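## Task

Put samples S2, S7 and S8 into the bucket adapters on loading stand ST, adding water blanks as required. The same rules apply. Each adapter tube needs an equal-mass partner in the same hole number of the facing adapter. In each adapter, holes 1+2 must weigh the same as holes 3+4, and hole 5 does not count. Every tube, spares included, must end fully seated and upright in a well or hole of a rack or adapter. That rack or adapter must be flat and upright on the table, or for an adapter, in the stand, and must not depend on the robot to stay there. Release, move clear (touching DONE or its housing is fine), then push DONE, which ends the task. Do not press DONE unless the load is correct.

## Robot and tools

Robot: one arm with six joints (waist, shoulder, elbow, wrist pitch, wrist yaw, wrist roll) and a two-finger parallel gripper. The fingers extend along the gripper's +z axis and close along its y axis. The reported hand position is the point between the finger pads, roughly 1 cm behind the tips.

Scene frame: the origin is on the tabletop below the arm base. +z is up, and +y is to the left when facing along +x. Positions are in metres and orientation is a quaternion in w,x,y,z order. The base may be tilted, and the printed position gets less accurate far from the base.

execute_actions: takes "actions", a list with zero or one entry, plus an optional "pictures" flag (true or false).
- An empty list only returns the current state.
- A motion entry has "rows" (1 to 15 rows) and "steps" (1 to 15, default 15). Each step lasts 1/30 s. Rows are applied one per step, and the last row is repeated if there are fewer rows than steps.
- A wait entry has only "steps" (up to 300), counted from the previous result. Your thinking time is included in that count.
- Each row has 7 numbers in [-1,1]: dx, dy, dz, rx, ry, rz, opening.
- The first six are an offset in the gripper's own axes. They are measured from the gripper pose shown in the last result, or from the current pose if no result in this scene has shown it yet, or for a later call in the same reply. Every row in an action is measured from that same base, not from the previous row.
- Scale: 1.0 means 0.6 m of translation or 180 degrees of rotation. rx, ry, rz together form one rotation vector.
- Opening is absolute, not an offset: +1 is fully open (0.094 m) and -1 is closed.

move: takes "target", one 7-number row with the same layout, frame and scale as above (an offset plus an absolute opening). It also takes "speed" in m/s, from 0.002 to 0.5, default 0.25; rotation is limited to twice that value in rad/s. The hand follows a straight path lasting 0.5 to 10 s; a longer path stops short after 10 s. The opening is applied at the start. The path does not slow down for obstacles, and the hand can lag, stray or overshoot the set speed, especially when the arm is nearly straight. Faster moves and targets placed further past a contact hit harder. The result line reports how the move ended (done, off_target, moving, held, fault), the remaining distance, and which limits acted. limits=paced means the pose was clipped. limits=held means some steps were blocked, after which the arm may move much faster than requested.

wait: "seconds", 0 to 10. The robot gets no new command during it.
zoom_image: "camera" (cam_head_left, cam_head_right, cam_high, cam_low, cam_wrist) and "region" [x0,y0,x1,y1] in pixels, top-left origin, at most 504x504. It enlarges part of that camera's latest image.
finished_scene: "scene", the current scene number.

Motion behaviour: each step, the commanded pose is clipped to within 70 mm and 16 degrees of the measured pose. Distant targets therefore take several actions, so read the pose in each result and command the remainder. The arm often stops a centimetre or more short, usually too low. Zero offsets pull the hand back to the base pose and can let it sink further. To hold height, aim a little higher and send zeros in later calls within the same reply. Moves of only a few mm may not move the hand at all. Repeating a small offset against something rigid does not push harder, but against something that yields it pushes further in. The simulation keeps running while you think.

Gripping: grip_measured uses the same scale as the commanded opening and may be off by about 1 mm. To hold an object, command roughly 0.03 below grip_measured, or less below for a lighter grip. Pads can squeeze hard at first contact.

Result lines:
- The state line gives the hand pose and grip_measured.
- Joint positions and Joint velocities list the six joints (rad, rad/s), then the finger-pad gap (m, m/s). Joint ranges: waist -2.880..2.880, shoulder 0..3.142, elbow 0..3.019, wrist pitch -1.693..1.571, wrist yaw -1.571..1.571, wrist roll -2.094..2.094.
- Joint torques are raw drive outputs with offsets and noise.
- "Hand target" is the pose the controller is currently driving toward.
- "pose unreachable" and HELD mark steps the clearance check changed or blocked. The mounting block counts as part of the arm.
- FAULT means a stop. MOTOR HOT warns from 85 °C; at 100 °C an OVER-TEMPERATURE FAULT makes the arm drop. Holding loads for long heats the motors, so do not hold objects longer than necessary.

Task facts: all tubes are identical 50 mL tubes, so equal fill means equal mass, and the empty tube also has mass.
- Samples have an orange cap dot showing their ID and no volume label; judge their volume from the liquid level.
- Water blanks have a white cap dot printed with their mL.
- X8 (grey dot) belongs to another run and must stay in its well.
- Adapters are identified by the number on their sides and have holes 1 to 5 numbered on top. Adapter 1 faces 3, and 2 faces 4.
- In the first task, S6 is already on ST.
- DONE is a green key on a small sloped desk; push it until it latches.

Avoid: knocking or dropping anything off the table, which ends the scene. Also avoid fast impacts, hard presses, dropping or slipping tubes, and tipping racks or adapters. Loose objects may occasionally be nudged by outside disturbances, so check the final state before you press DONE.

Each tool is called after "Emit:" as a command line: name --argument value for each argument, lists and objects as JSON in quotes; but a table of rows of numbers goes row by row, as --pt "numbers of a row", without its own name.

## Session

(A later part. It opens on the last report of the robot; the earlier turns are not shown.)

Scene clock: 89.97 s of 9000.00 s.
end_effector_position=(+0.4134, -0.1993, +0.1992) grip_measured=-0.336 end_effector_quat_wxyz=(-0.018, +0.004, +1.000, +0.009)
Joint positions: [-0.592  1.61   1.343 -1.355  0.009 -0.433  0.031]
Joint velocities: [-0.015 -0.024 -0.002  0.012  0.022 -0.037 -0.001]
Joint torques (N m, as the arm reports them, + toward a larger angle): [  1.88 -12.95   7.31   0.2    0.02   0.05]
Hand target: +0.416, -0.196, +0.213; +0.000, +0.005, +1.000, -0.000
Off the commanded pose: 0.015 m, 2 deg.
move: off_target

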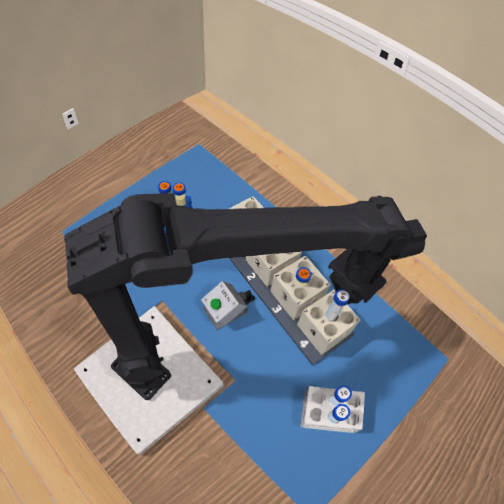

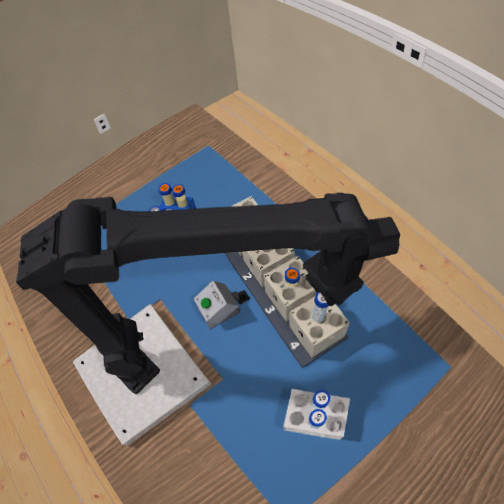

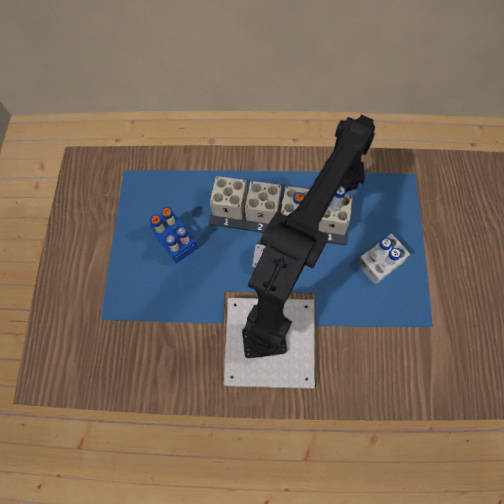

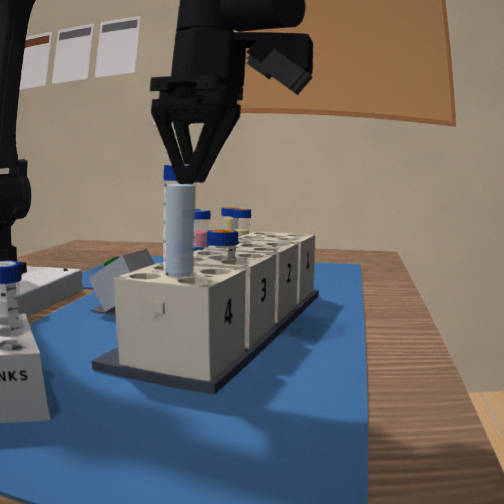

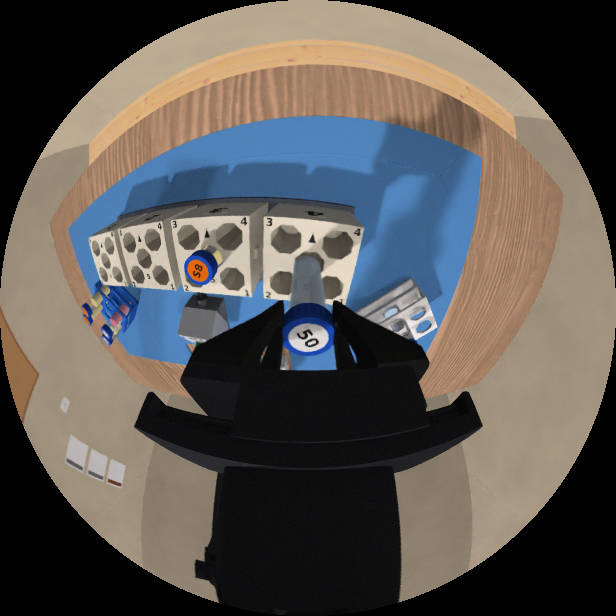

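Emit:
move --target '[-0.006,-0.003,0.133,0.004,-0.011,0,-0.355]' --speed 0.05

Scene clock: 93.43 s of 9000.00 s.
end_effector_position=(+0.4136, -0.1989, +0.1261) grip_measured=-0.336 end_effector_quat_wxyz=(+0.001, +0.005, +1.000, -0.001)
Joint positions: [-0.592  1.649  1.189 -1.116  0.01  -0.432  0.031]
Joint velocities: [-0.015 -0.015 -0.002 -0.007 -0.007 -0.037  0.   ]
Joint torques (N m, as the arm reports them, + toward a larger angle): [ 0.81 -9.94  6.8   0.22 -0.13 -0.07]
Hand target: +0.415, -0.200, +0.119; -0.001, +0.004, +1.000, +0.002
Off the commanded pose: 0.007 m, 1 deg.
move: done

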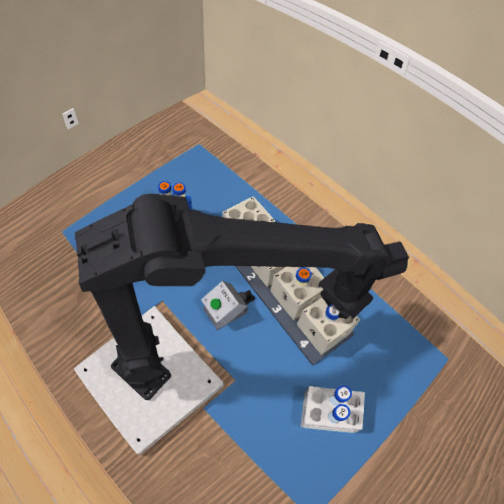

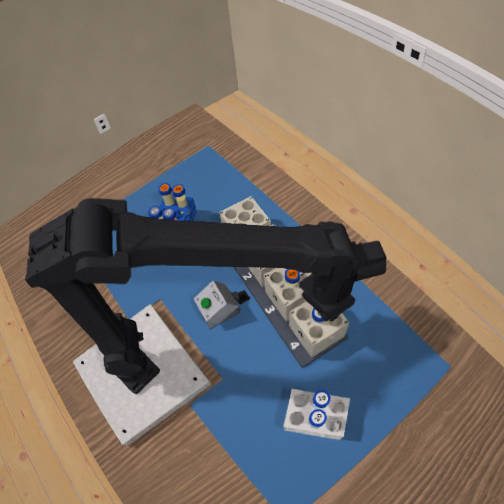

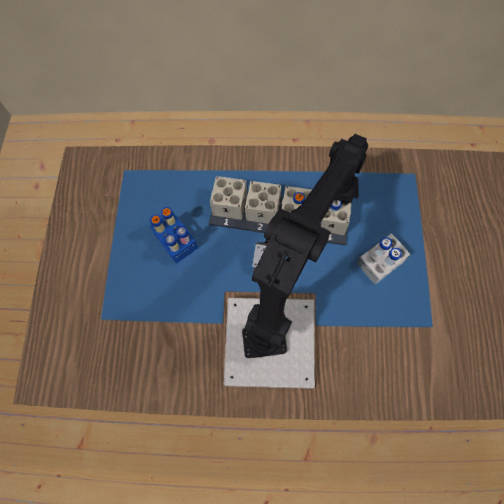

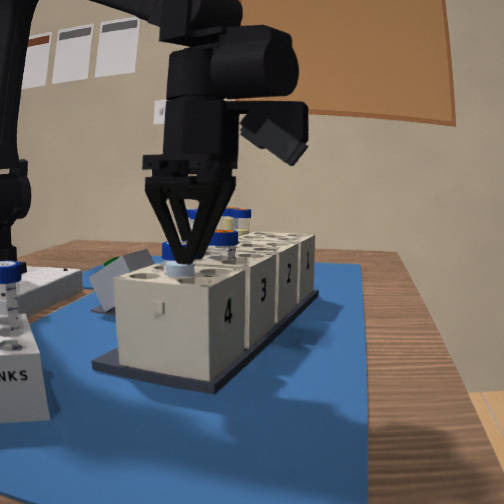

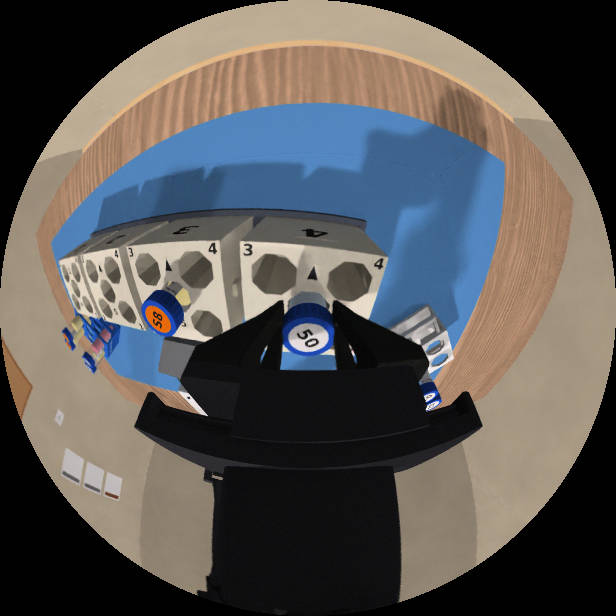

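Emit:
move --target '[0,0,0,0,0,0,0.1]'

Emit:
move --target '[0,0,-0.14,0,0,0,0.1]' --speed 0.15

Emit:
move --target '[0.095,0.87,-0.04,0,0,0.23,0.1]' --speed 0.25

Scene clock: 99.50 s of 9000.00 s.
end_effector_position=(+0.4136, -0.1989, +0.1261) grip_measured=+0.098 end_effector_quat_wxyz=(+0.001, +0.005, +1.000, -0.001)
Joint positions: [-0.592  1.649  1.189 -1.116  0.01  -0.432  0.052]
Joint velocities: [-0.015  0.005 -0.002  0.017 -0.007 -0.022  0.   ]
Joint torques (N m, as the arm reports them, + toward a larger angle): [  1.1  -10.91   6.81  -0.09   0.    -0.04]
Hand target: +0.414, -0.199, +0.126; +0.001, +0.005, +1.000, -0.001
Off the commanded pose: 0.000 m, 0 deg.
After step 90, 2.37 s passed at rest.
move: done

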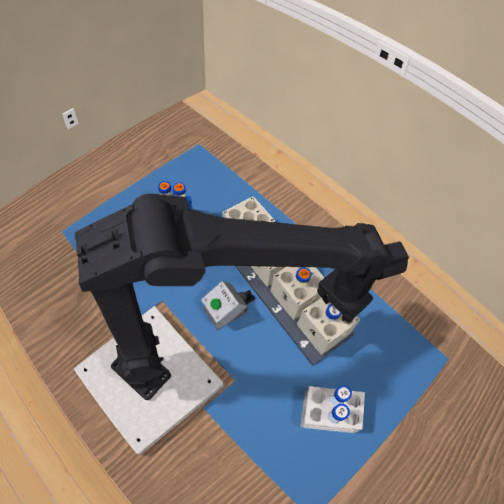

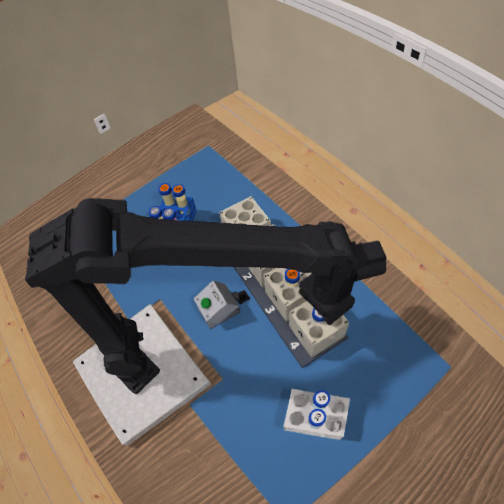

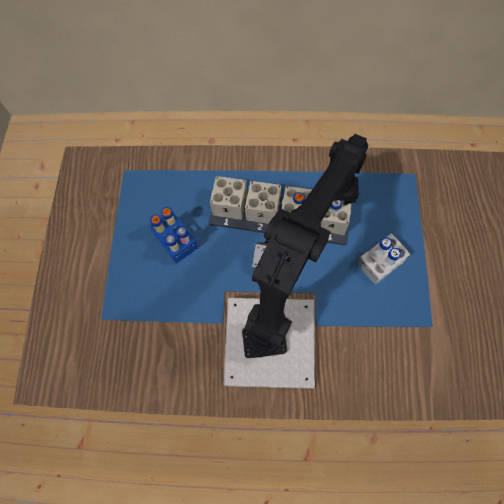

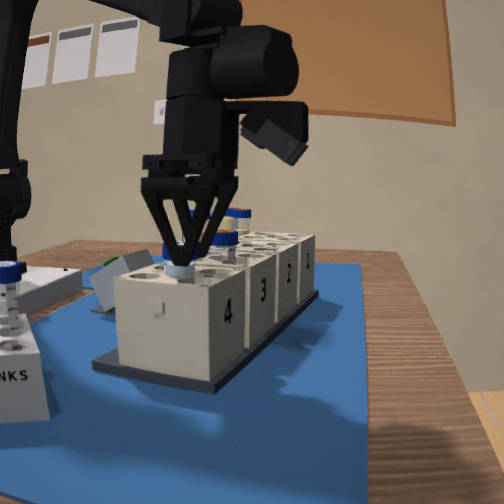

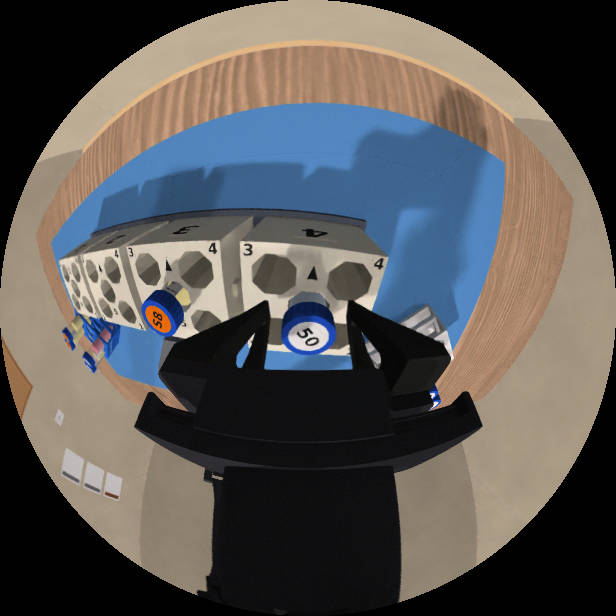

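Scene clock: 100.50 s of 9000.00 s.
end_effector_position=(+0.4028, -0.1945, +0.1921) grip_measured=+0.098 end_effector_quat_wxyz=(-0.015, +0.005, +1.000, +0.007)
Joint positions: [-0.592  1.581  1.29  -1.323  0.01  -0.432  0.052]
Joint velocities: [ 0.005  0.015 -0.002  0.007 -0.051  0.022  0.   ]
Joint torques (N m, as the arm reports them, + toward a larger angle): [  1.3  -11.26  10.14  -0.57   0.    -0.01]
Hand target: +0.412, -0.198, +0.210; +0.001, +0.005, +1.000, -0.001
Off the commanded pose: 0.021 m, 2 deg.
move: off_target

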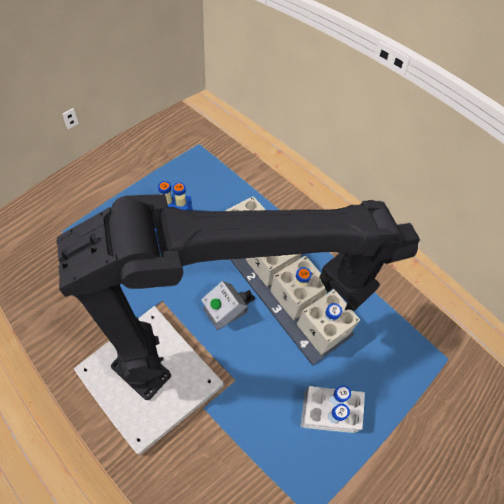

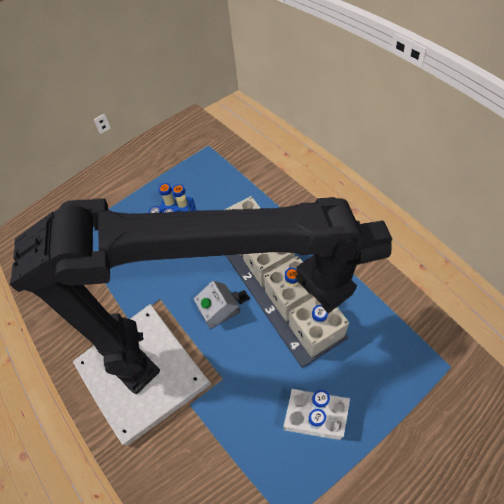

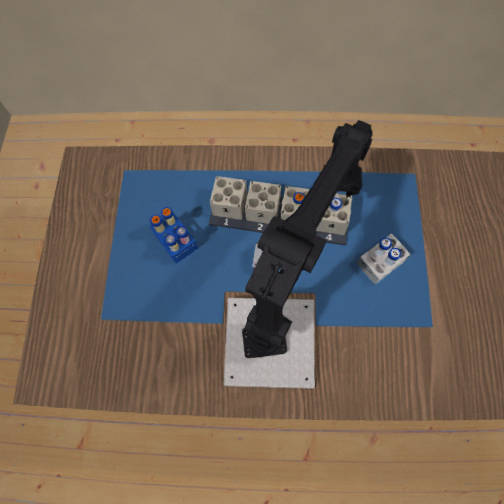

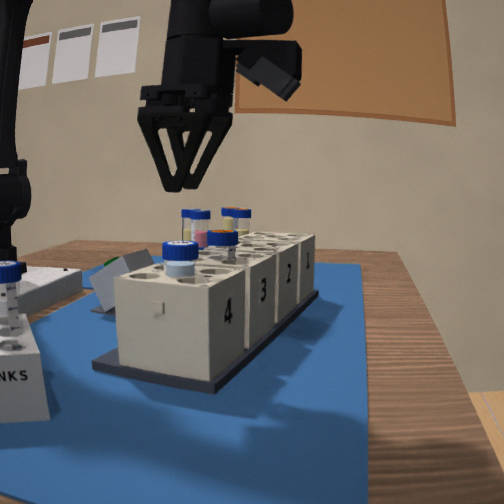

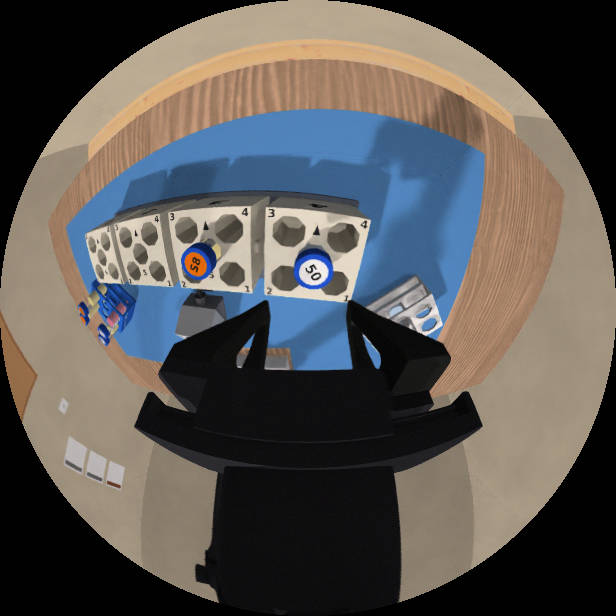

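Scene clock: 103.27 s of 9000.00 s.
end_effector_position=(+0.3440, +0.3215, +0.2112) grip_measured=+0.098 end_effector_quat_wxyz=(-0.024, +0.349, +0.937, -0.010)
Joint positions: [ 0.587  1.636  1.404 -1.392 -0.038  1.45   0.052]
Joint velocities: [-0.005 -0.015 -0.002 -0.012  0.022  0.051 -0.001]
Joint torques (N m, as the arm reports them, + toward a larger angle): [  0.39 -10.4   10.85  -0.62   0.15   0.05]
Hand target: +0.356, +0.328, +0.222; -0.018, +0.358, +0.934, -0.001
Off the commanded pose: 0.017 m, 2 deg.
move: off_target

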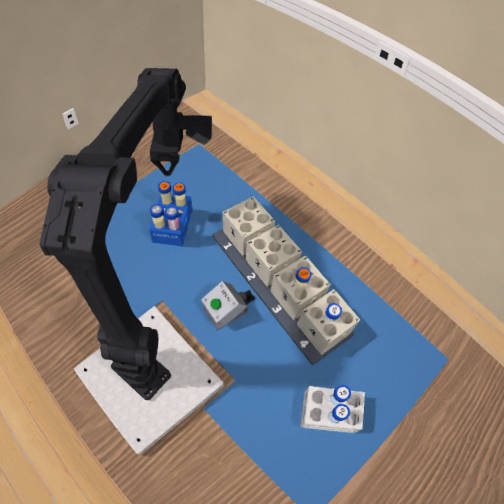

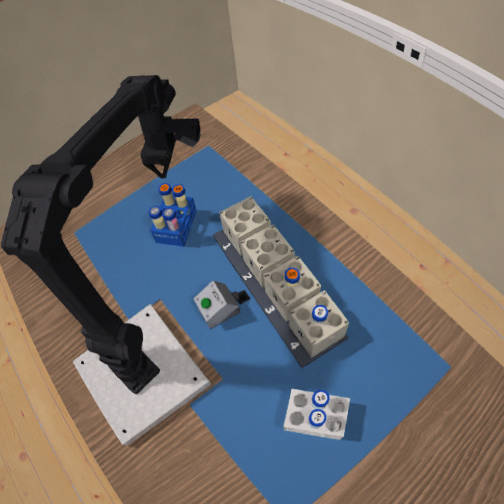

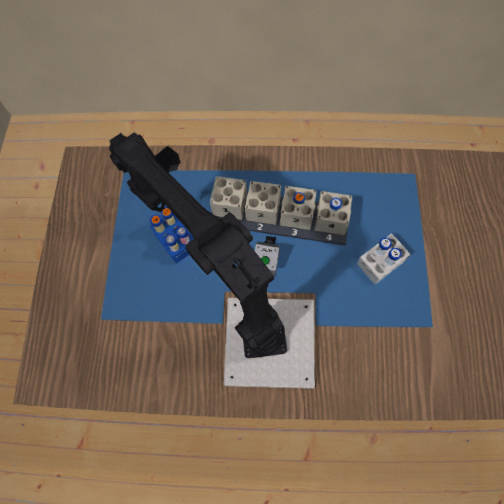

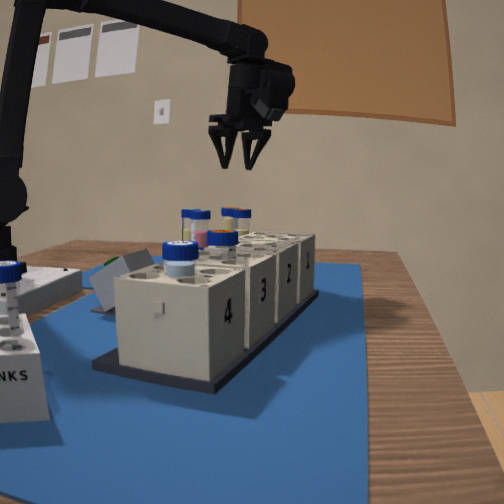

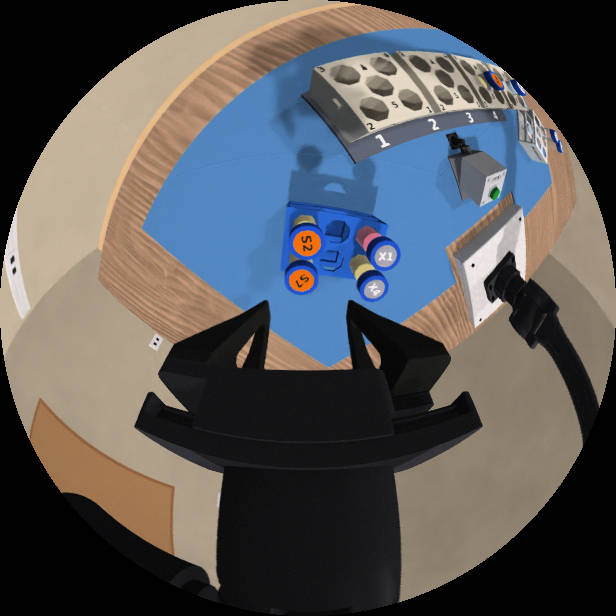

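Emit:
move --target '[-0.045,0.012,0.095,-0.011,-0.012,0.03,0.1]' --speed 0.08

Scene clock: 109.30 s of 9000.00 s.
end_effector_position=(+0.3611, +0.3087, +0.1581) grip_measured=+0.098 end_effector_quat_wxyz=(-0.001, +0.386, +0.923, -0.002)
Joint positions: [ 0.555  1.664  1.295 -1.219 -0.005  1.497  0.052]
Joint velocities: [-0.005  0.005 -0.012  0.007  0.037 -0.051  0.   ]
Joint torques (N m, as the arm reports them, + toward a larger angle): [  0.48 -10.65   7.24   0.28   0.21   0.06]
Hand target: +0.366, +0.309, +0.153; +0.000, +0.393, +0.920, -0.002
Off the commanded pose: 0.007 m, 1 deg.
After step 90, 1.87 s passed at rest.
move: done

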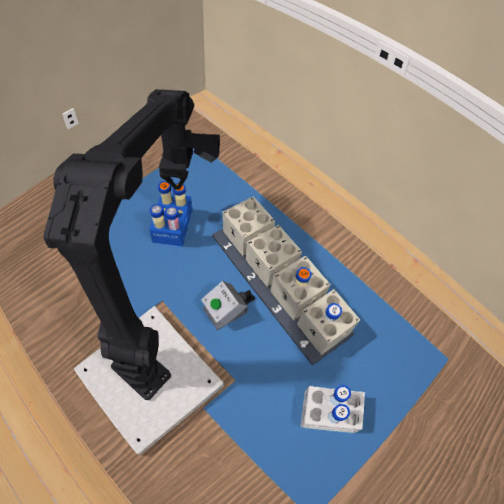

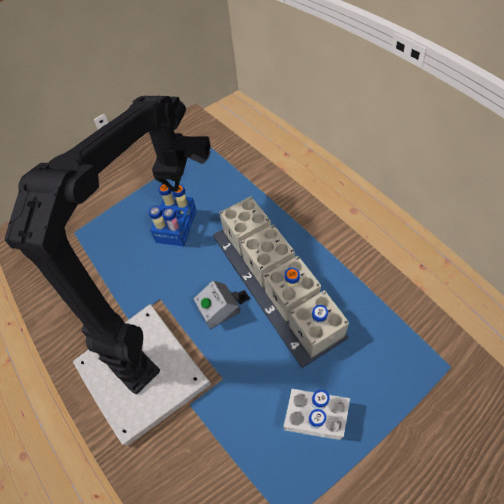

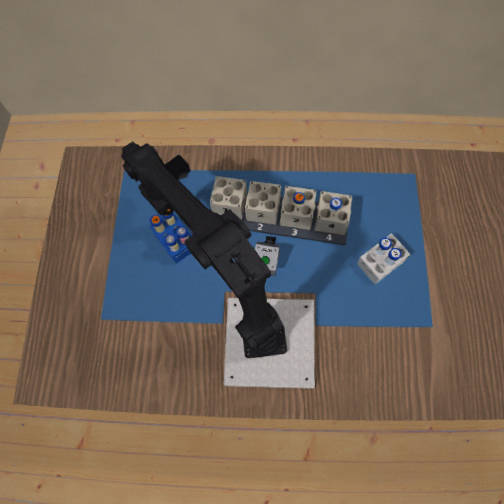

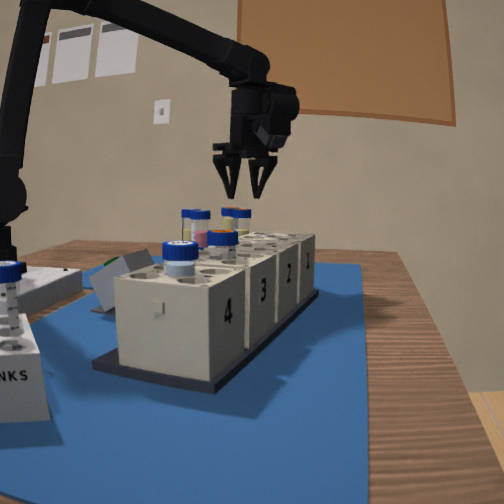

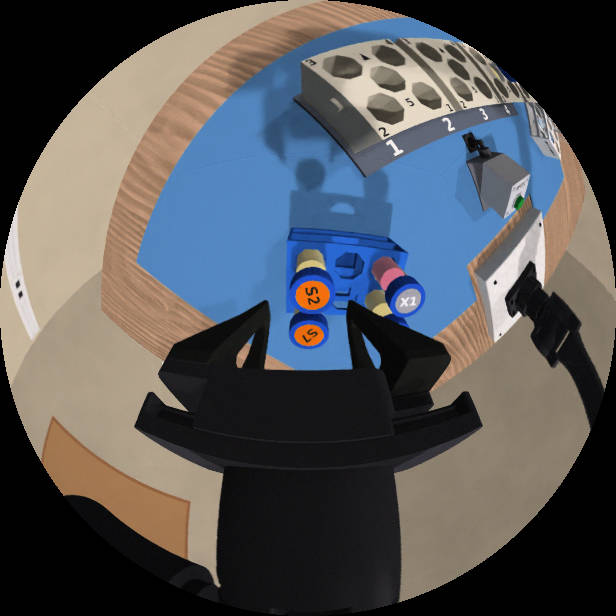

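Emit:
move --target '[-0.004,0,0.07,0,0,0,0.1]' --speed 0.05

Scene clock: 112.67 s of 9000.00 s.
end_effector_position=(+0.3586, +0.3064, +0.1221) grip_measured=+0.098 end_effector_quat_wxyz=(-0.001, +0.386, +0.922, -0.002)
Joint positions: [ 0.555  1.693  1.23  -1.125 -0.005  1.498  0.052]
Joint velocities: [-0.005 -0.005  0.002  0.002 -0.051  0.066 -0.001]
Joint torques (N m, as the arm reports them, + toward a larger angle): [  0.5  -10.37   7.     0.22   0.11  -0.08]
Hand target: +0.363, +0.307, +0.116; -0.001, +0.386, +0.923, -0.002
Off the commanded pose: 0.007 m, 0 deg.
move: done

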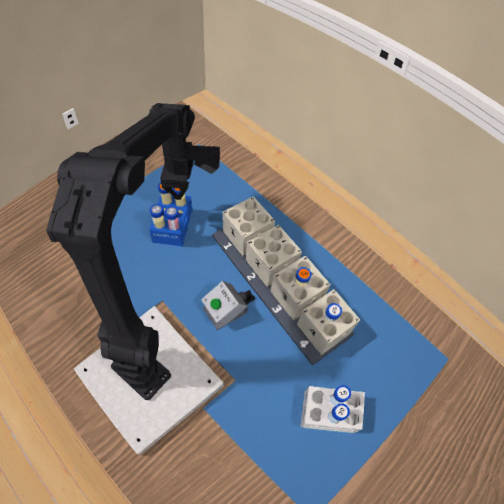

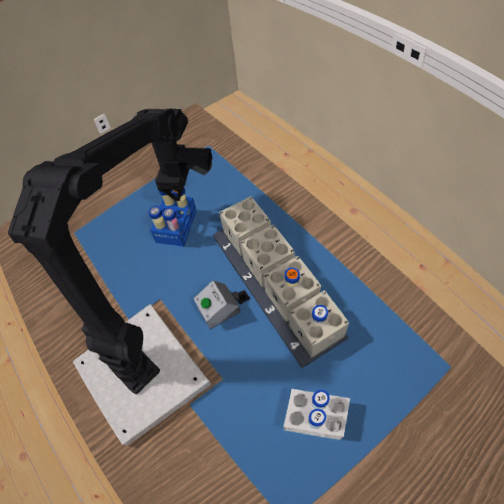

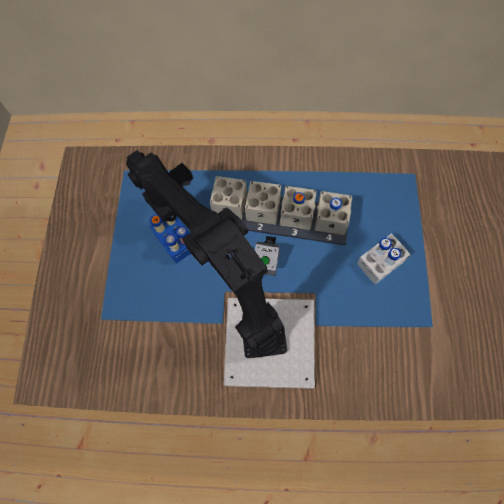

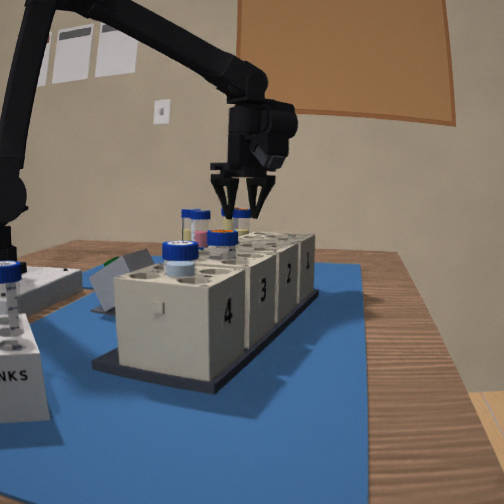

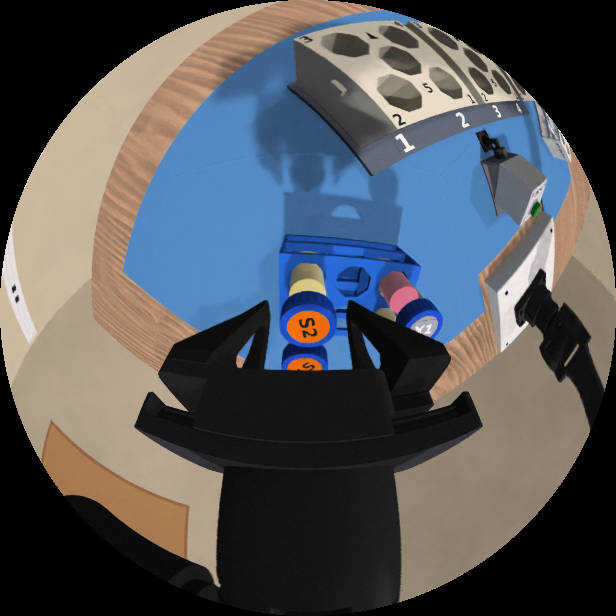

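Emit:
move --target '[0,0,0,0,0,0,-0.345]'

Emit:
move --target '[0,0.02,-0.26,0,0,0,-0.345]' --speed 0.1

Scene clock: 115.57 s of 9000.00 s.
end_effector_position=(+0.3586, +0.3064, +0.1221) grip_measured=-0.318 end_effector_quat_wxyz=(-0.001, +0.386, +0.922, -0.002)
Joint positions: [ 0.555  1.693  1.23  -1.125 -0.005  1.498  0.032]
Joint velocities: [-0.015 -0.015  0.002 -0.002 -0.051  0.007 -0.   ]
Joint torques (N m, as the arm reports them, + toward a larger angle): [  0.88 -11.57   6.75  -0.14   0.11  -0.04]
Hand target: +0.359, +0.306, +0.122; -0.001, +0.386, +0.922, -0.002
Off the commanded pose: 0.000 m, 0 deg.
move: done

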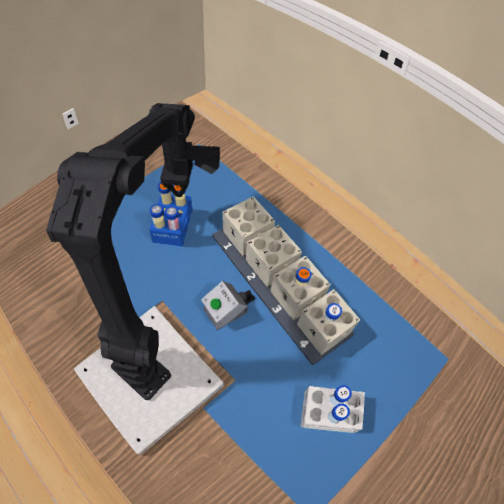

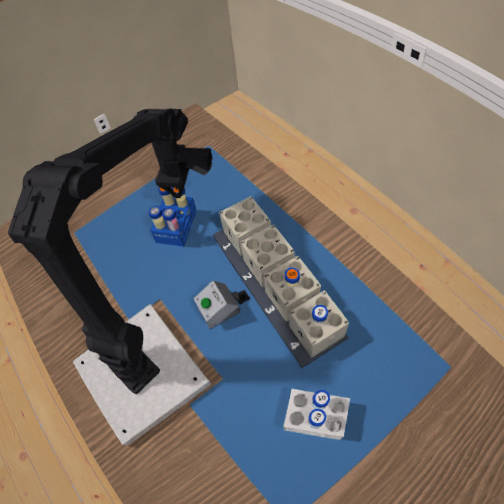

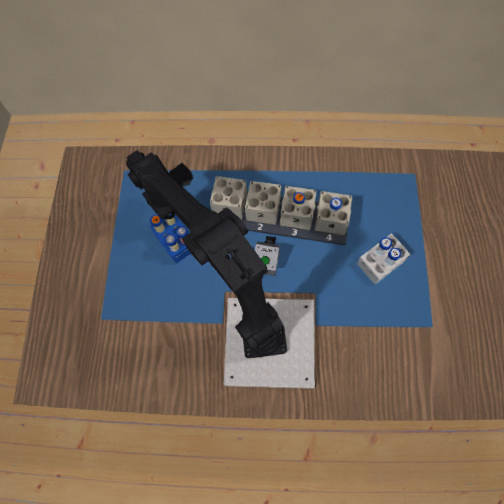

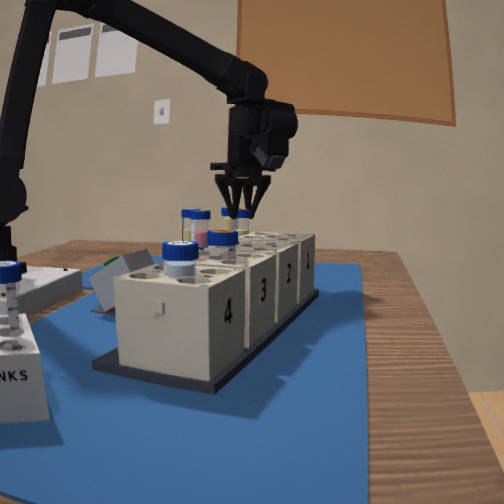

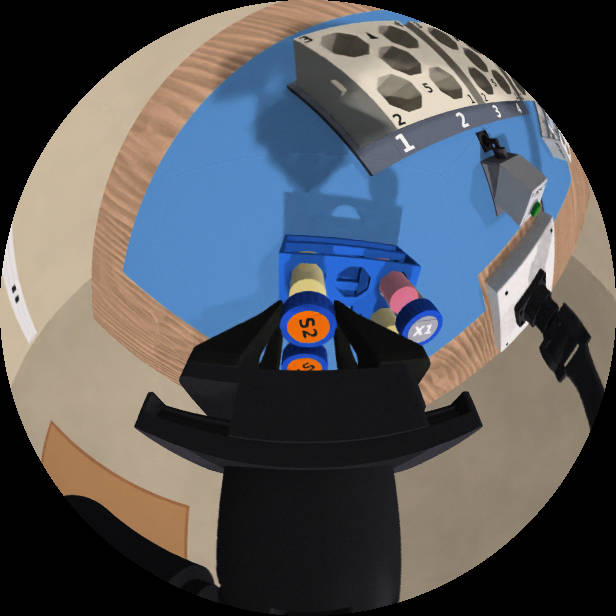

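Scene clock: 117.53 s of 9000.00 s.
end_effector_position=(+0.3602, +0.3084, +0.2483) grip_measured=-0.318 end_effector_quat_wxyz=(-0.015, +0.386, +0.922, -0.030)
Joint positions: [ 0.555  1.646  1.514 -1.519 -0.005  1.498  0.032]
Joint velocities: [-0.005 -0.005 -0.022 -0.022  0.022  0.037 -0.   ]
Joint torques (N m, as the arm reports them, + toward a larger angle): [  1.01 -13.18  10.91  -0.73   0.1   -0.02]
Hand target: +0.366, +0.314, +0.278; -0.001, +0.386, +0.922, -0.002
Off the commanded pose: 0.032 m, 4 deg.
move: off_target

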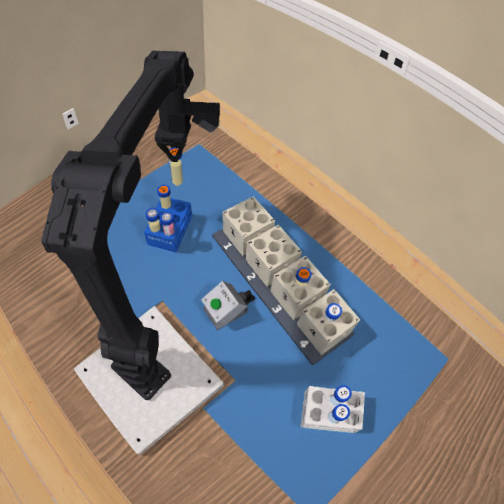

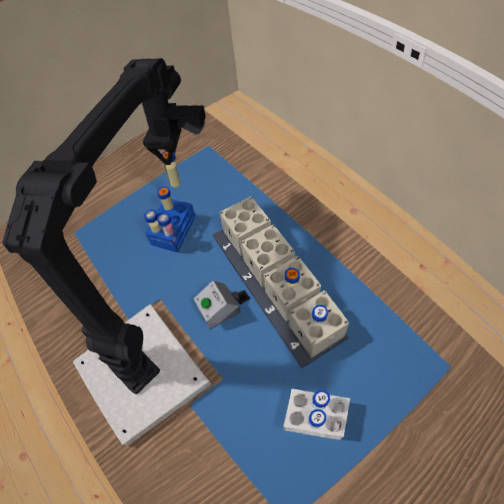

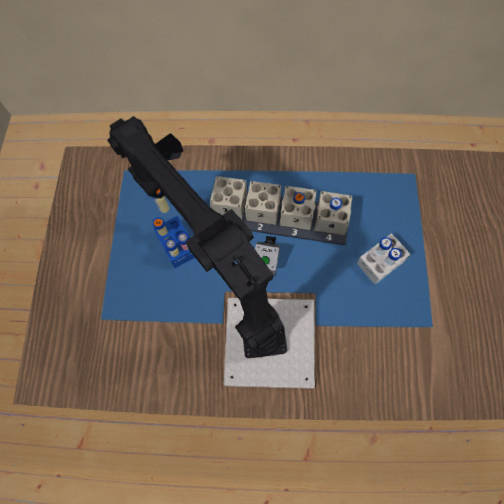

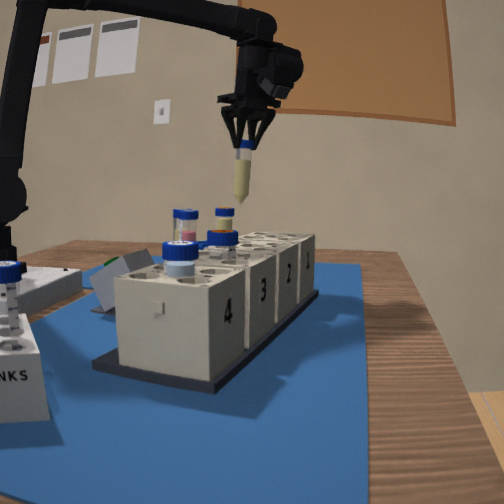

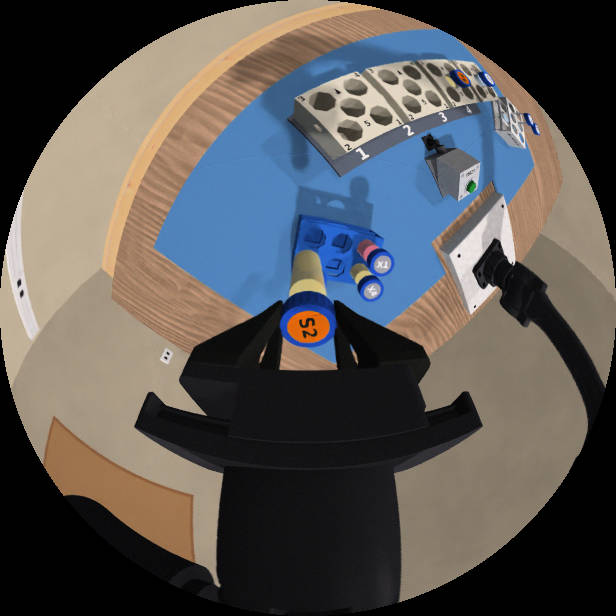

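Emit:
move --target '[-0.329,-0.095,-0.05,-0.02,-0.01,-0.252,-0.345]' --speed 0.18

Scene clock: 122.03 s of 9000.00 s.
end_effector_position=(+0.4464, +0.1247, +0.2508) grip_measured=-0.318 end_effector_quat_wxyz=(-0.032, +0.006, +0.999, -0.010)
Joint positions: [ 0.125  1.619  1.486 -1.519  0.003  0.287  0.032]
Joint velocities: [-0.005 -0.015 -0.012 -0.002 -0.007  0.095 -0.   ]
Joint torques (N m, as the arm reports them, + toward a larger angle): [  0.95 -12.89  11.37  -0.47  -0.05  -0.12]
Hand target: +0.456, +0.128, +0.282; +0.001, +0.000, +1.000, +0.001
Off the commanded pose: 0.033 m, 4 deg.
move: off_target

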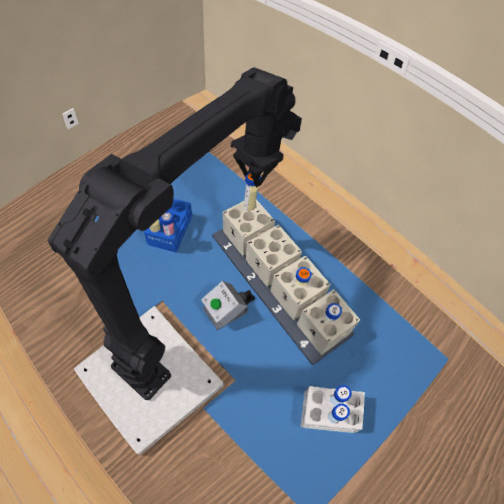

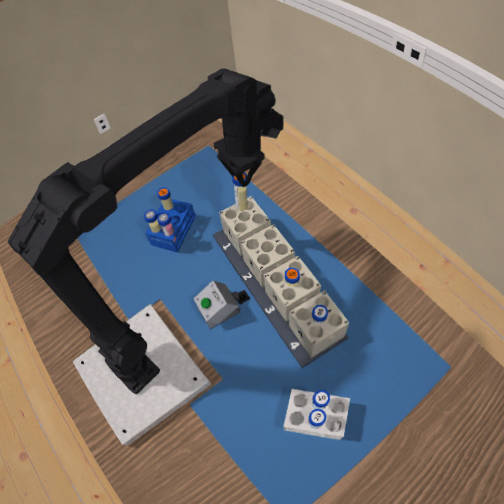

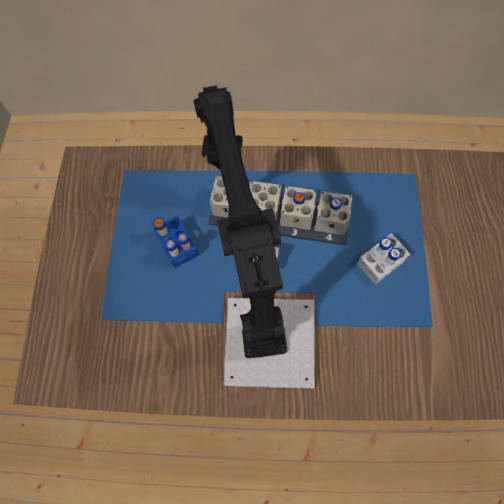

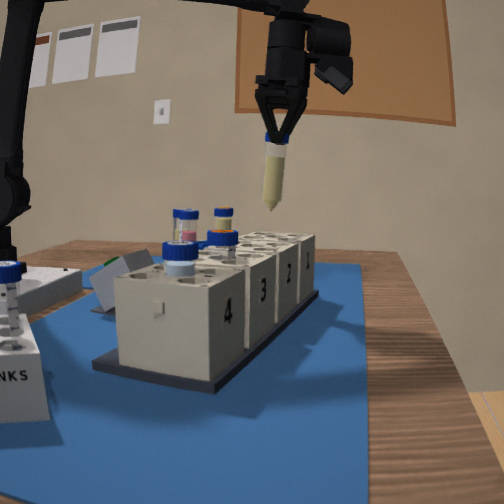

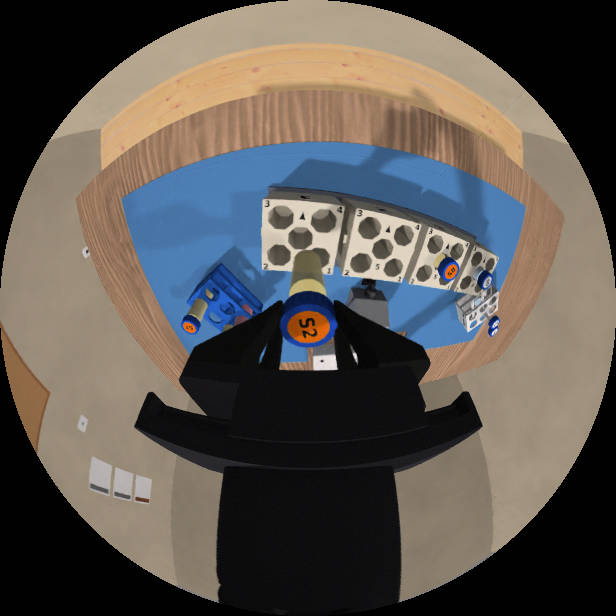

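Emit:
move --target '[-0.02,0.012,0.055,-0.006,-0.024,0,-0.345]' --speed 0.06

Emit:
zoom_image --camera "cam_wrist" --region '[210,160,410,360]'

Scene clock: 127.33 s of 9000.00 s.
end_effector_position=(+0.4533, +0.1268, +0.2129) grip_measured=-0.318 end_effector_quat_wxyz=(-0.006, +0.005, +1.000, -0.003)
Joint positions: [ 0.125  1.619  1.387 -1.365  0.003  0.285  0.032]
Joint velocities: [-0.005 -0.005 -0.022  0.002 -0.037  0.037  0.001]
Joint torques (N m, as the arm reports them, + toward a larger angle): [  1.65 -11.4    7.69   0.34   0.17   0.05]
Hand target: +0.457, +0.131, +0.217; +0.006, +0.006, +1.000, -0.001
Off the commanded pose: 0.007 m, 1 deg.
After step 90, 1.33 s passed at rest.
move: done

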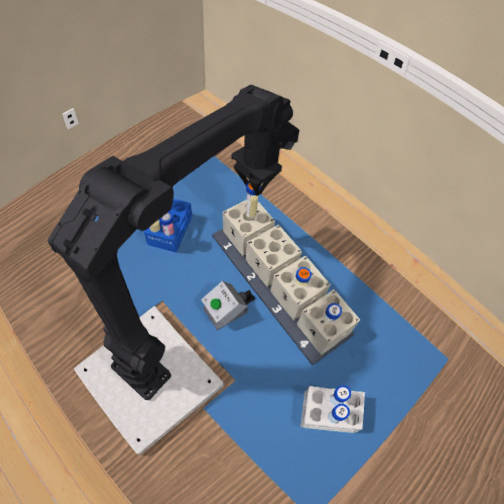

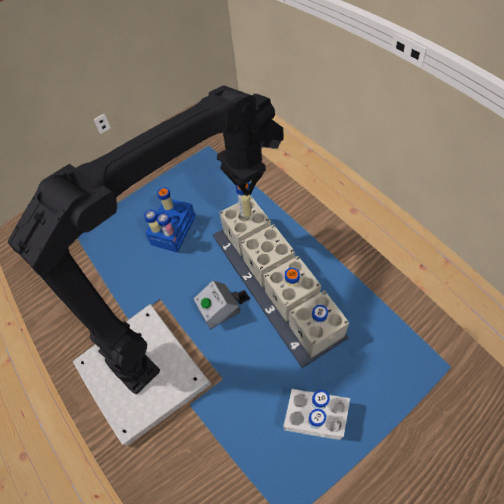

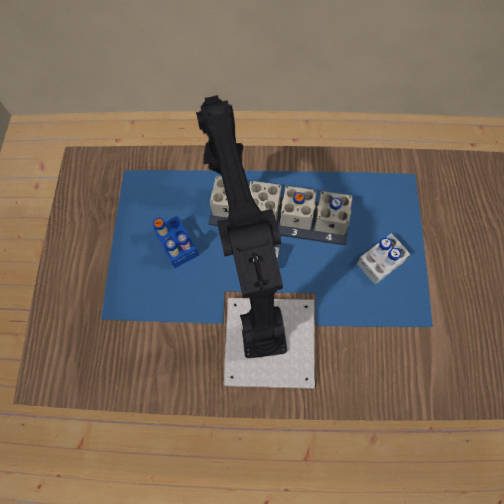

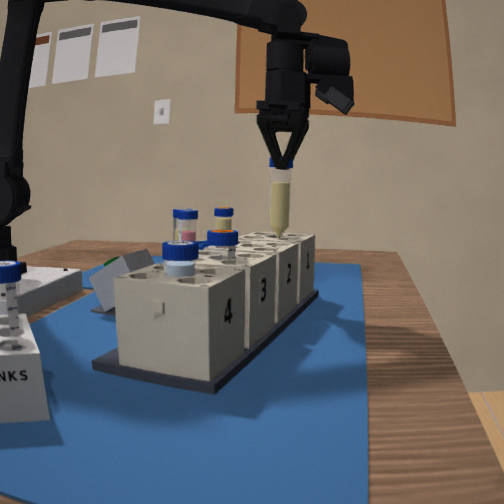

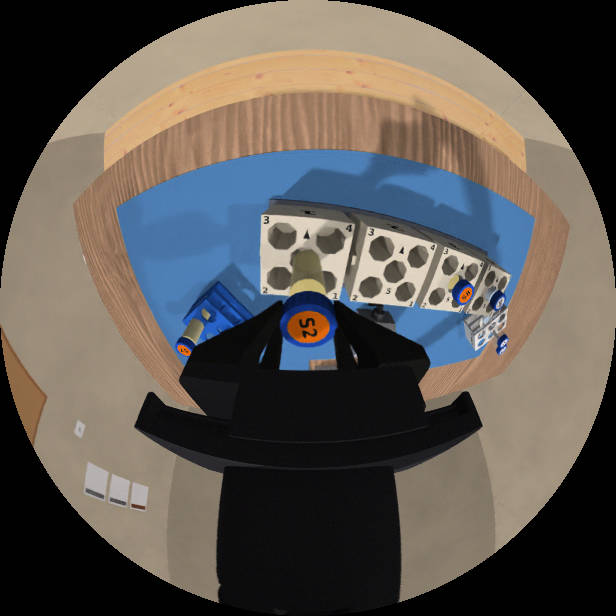

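Region (210, 160, 410, 360) of cam_wrist's 616x616 image, scaled by 2.520, with more detail than that image has.

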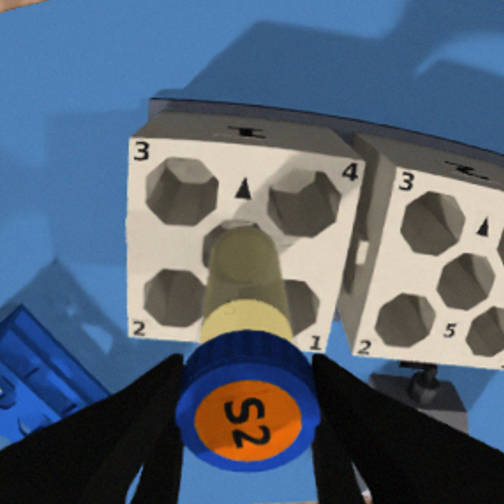

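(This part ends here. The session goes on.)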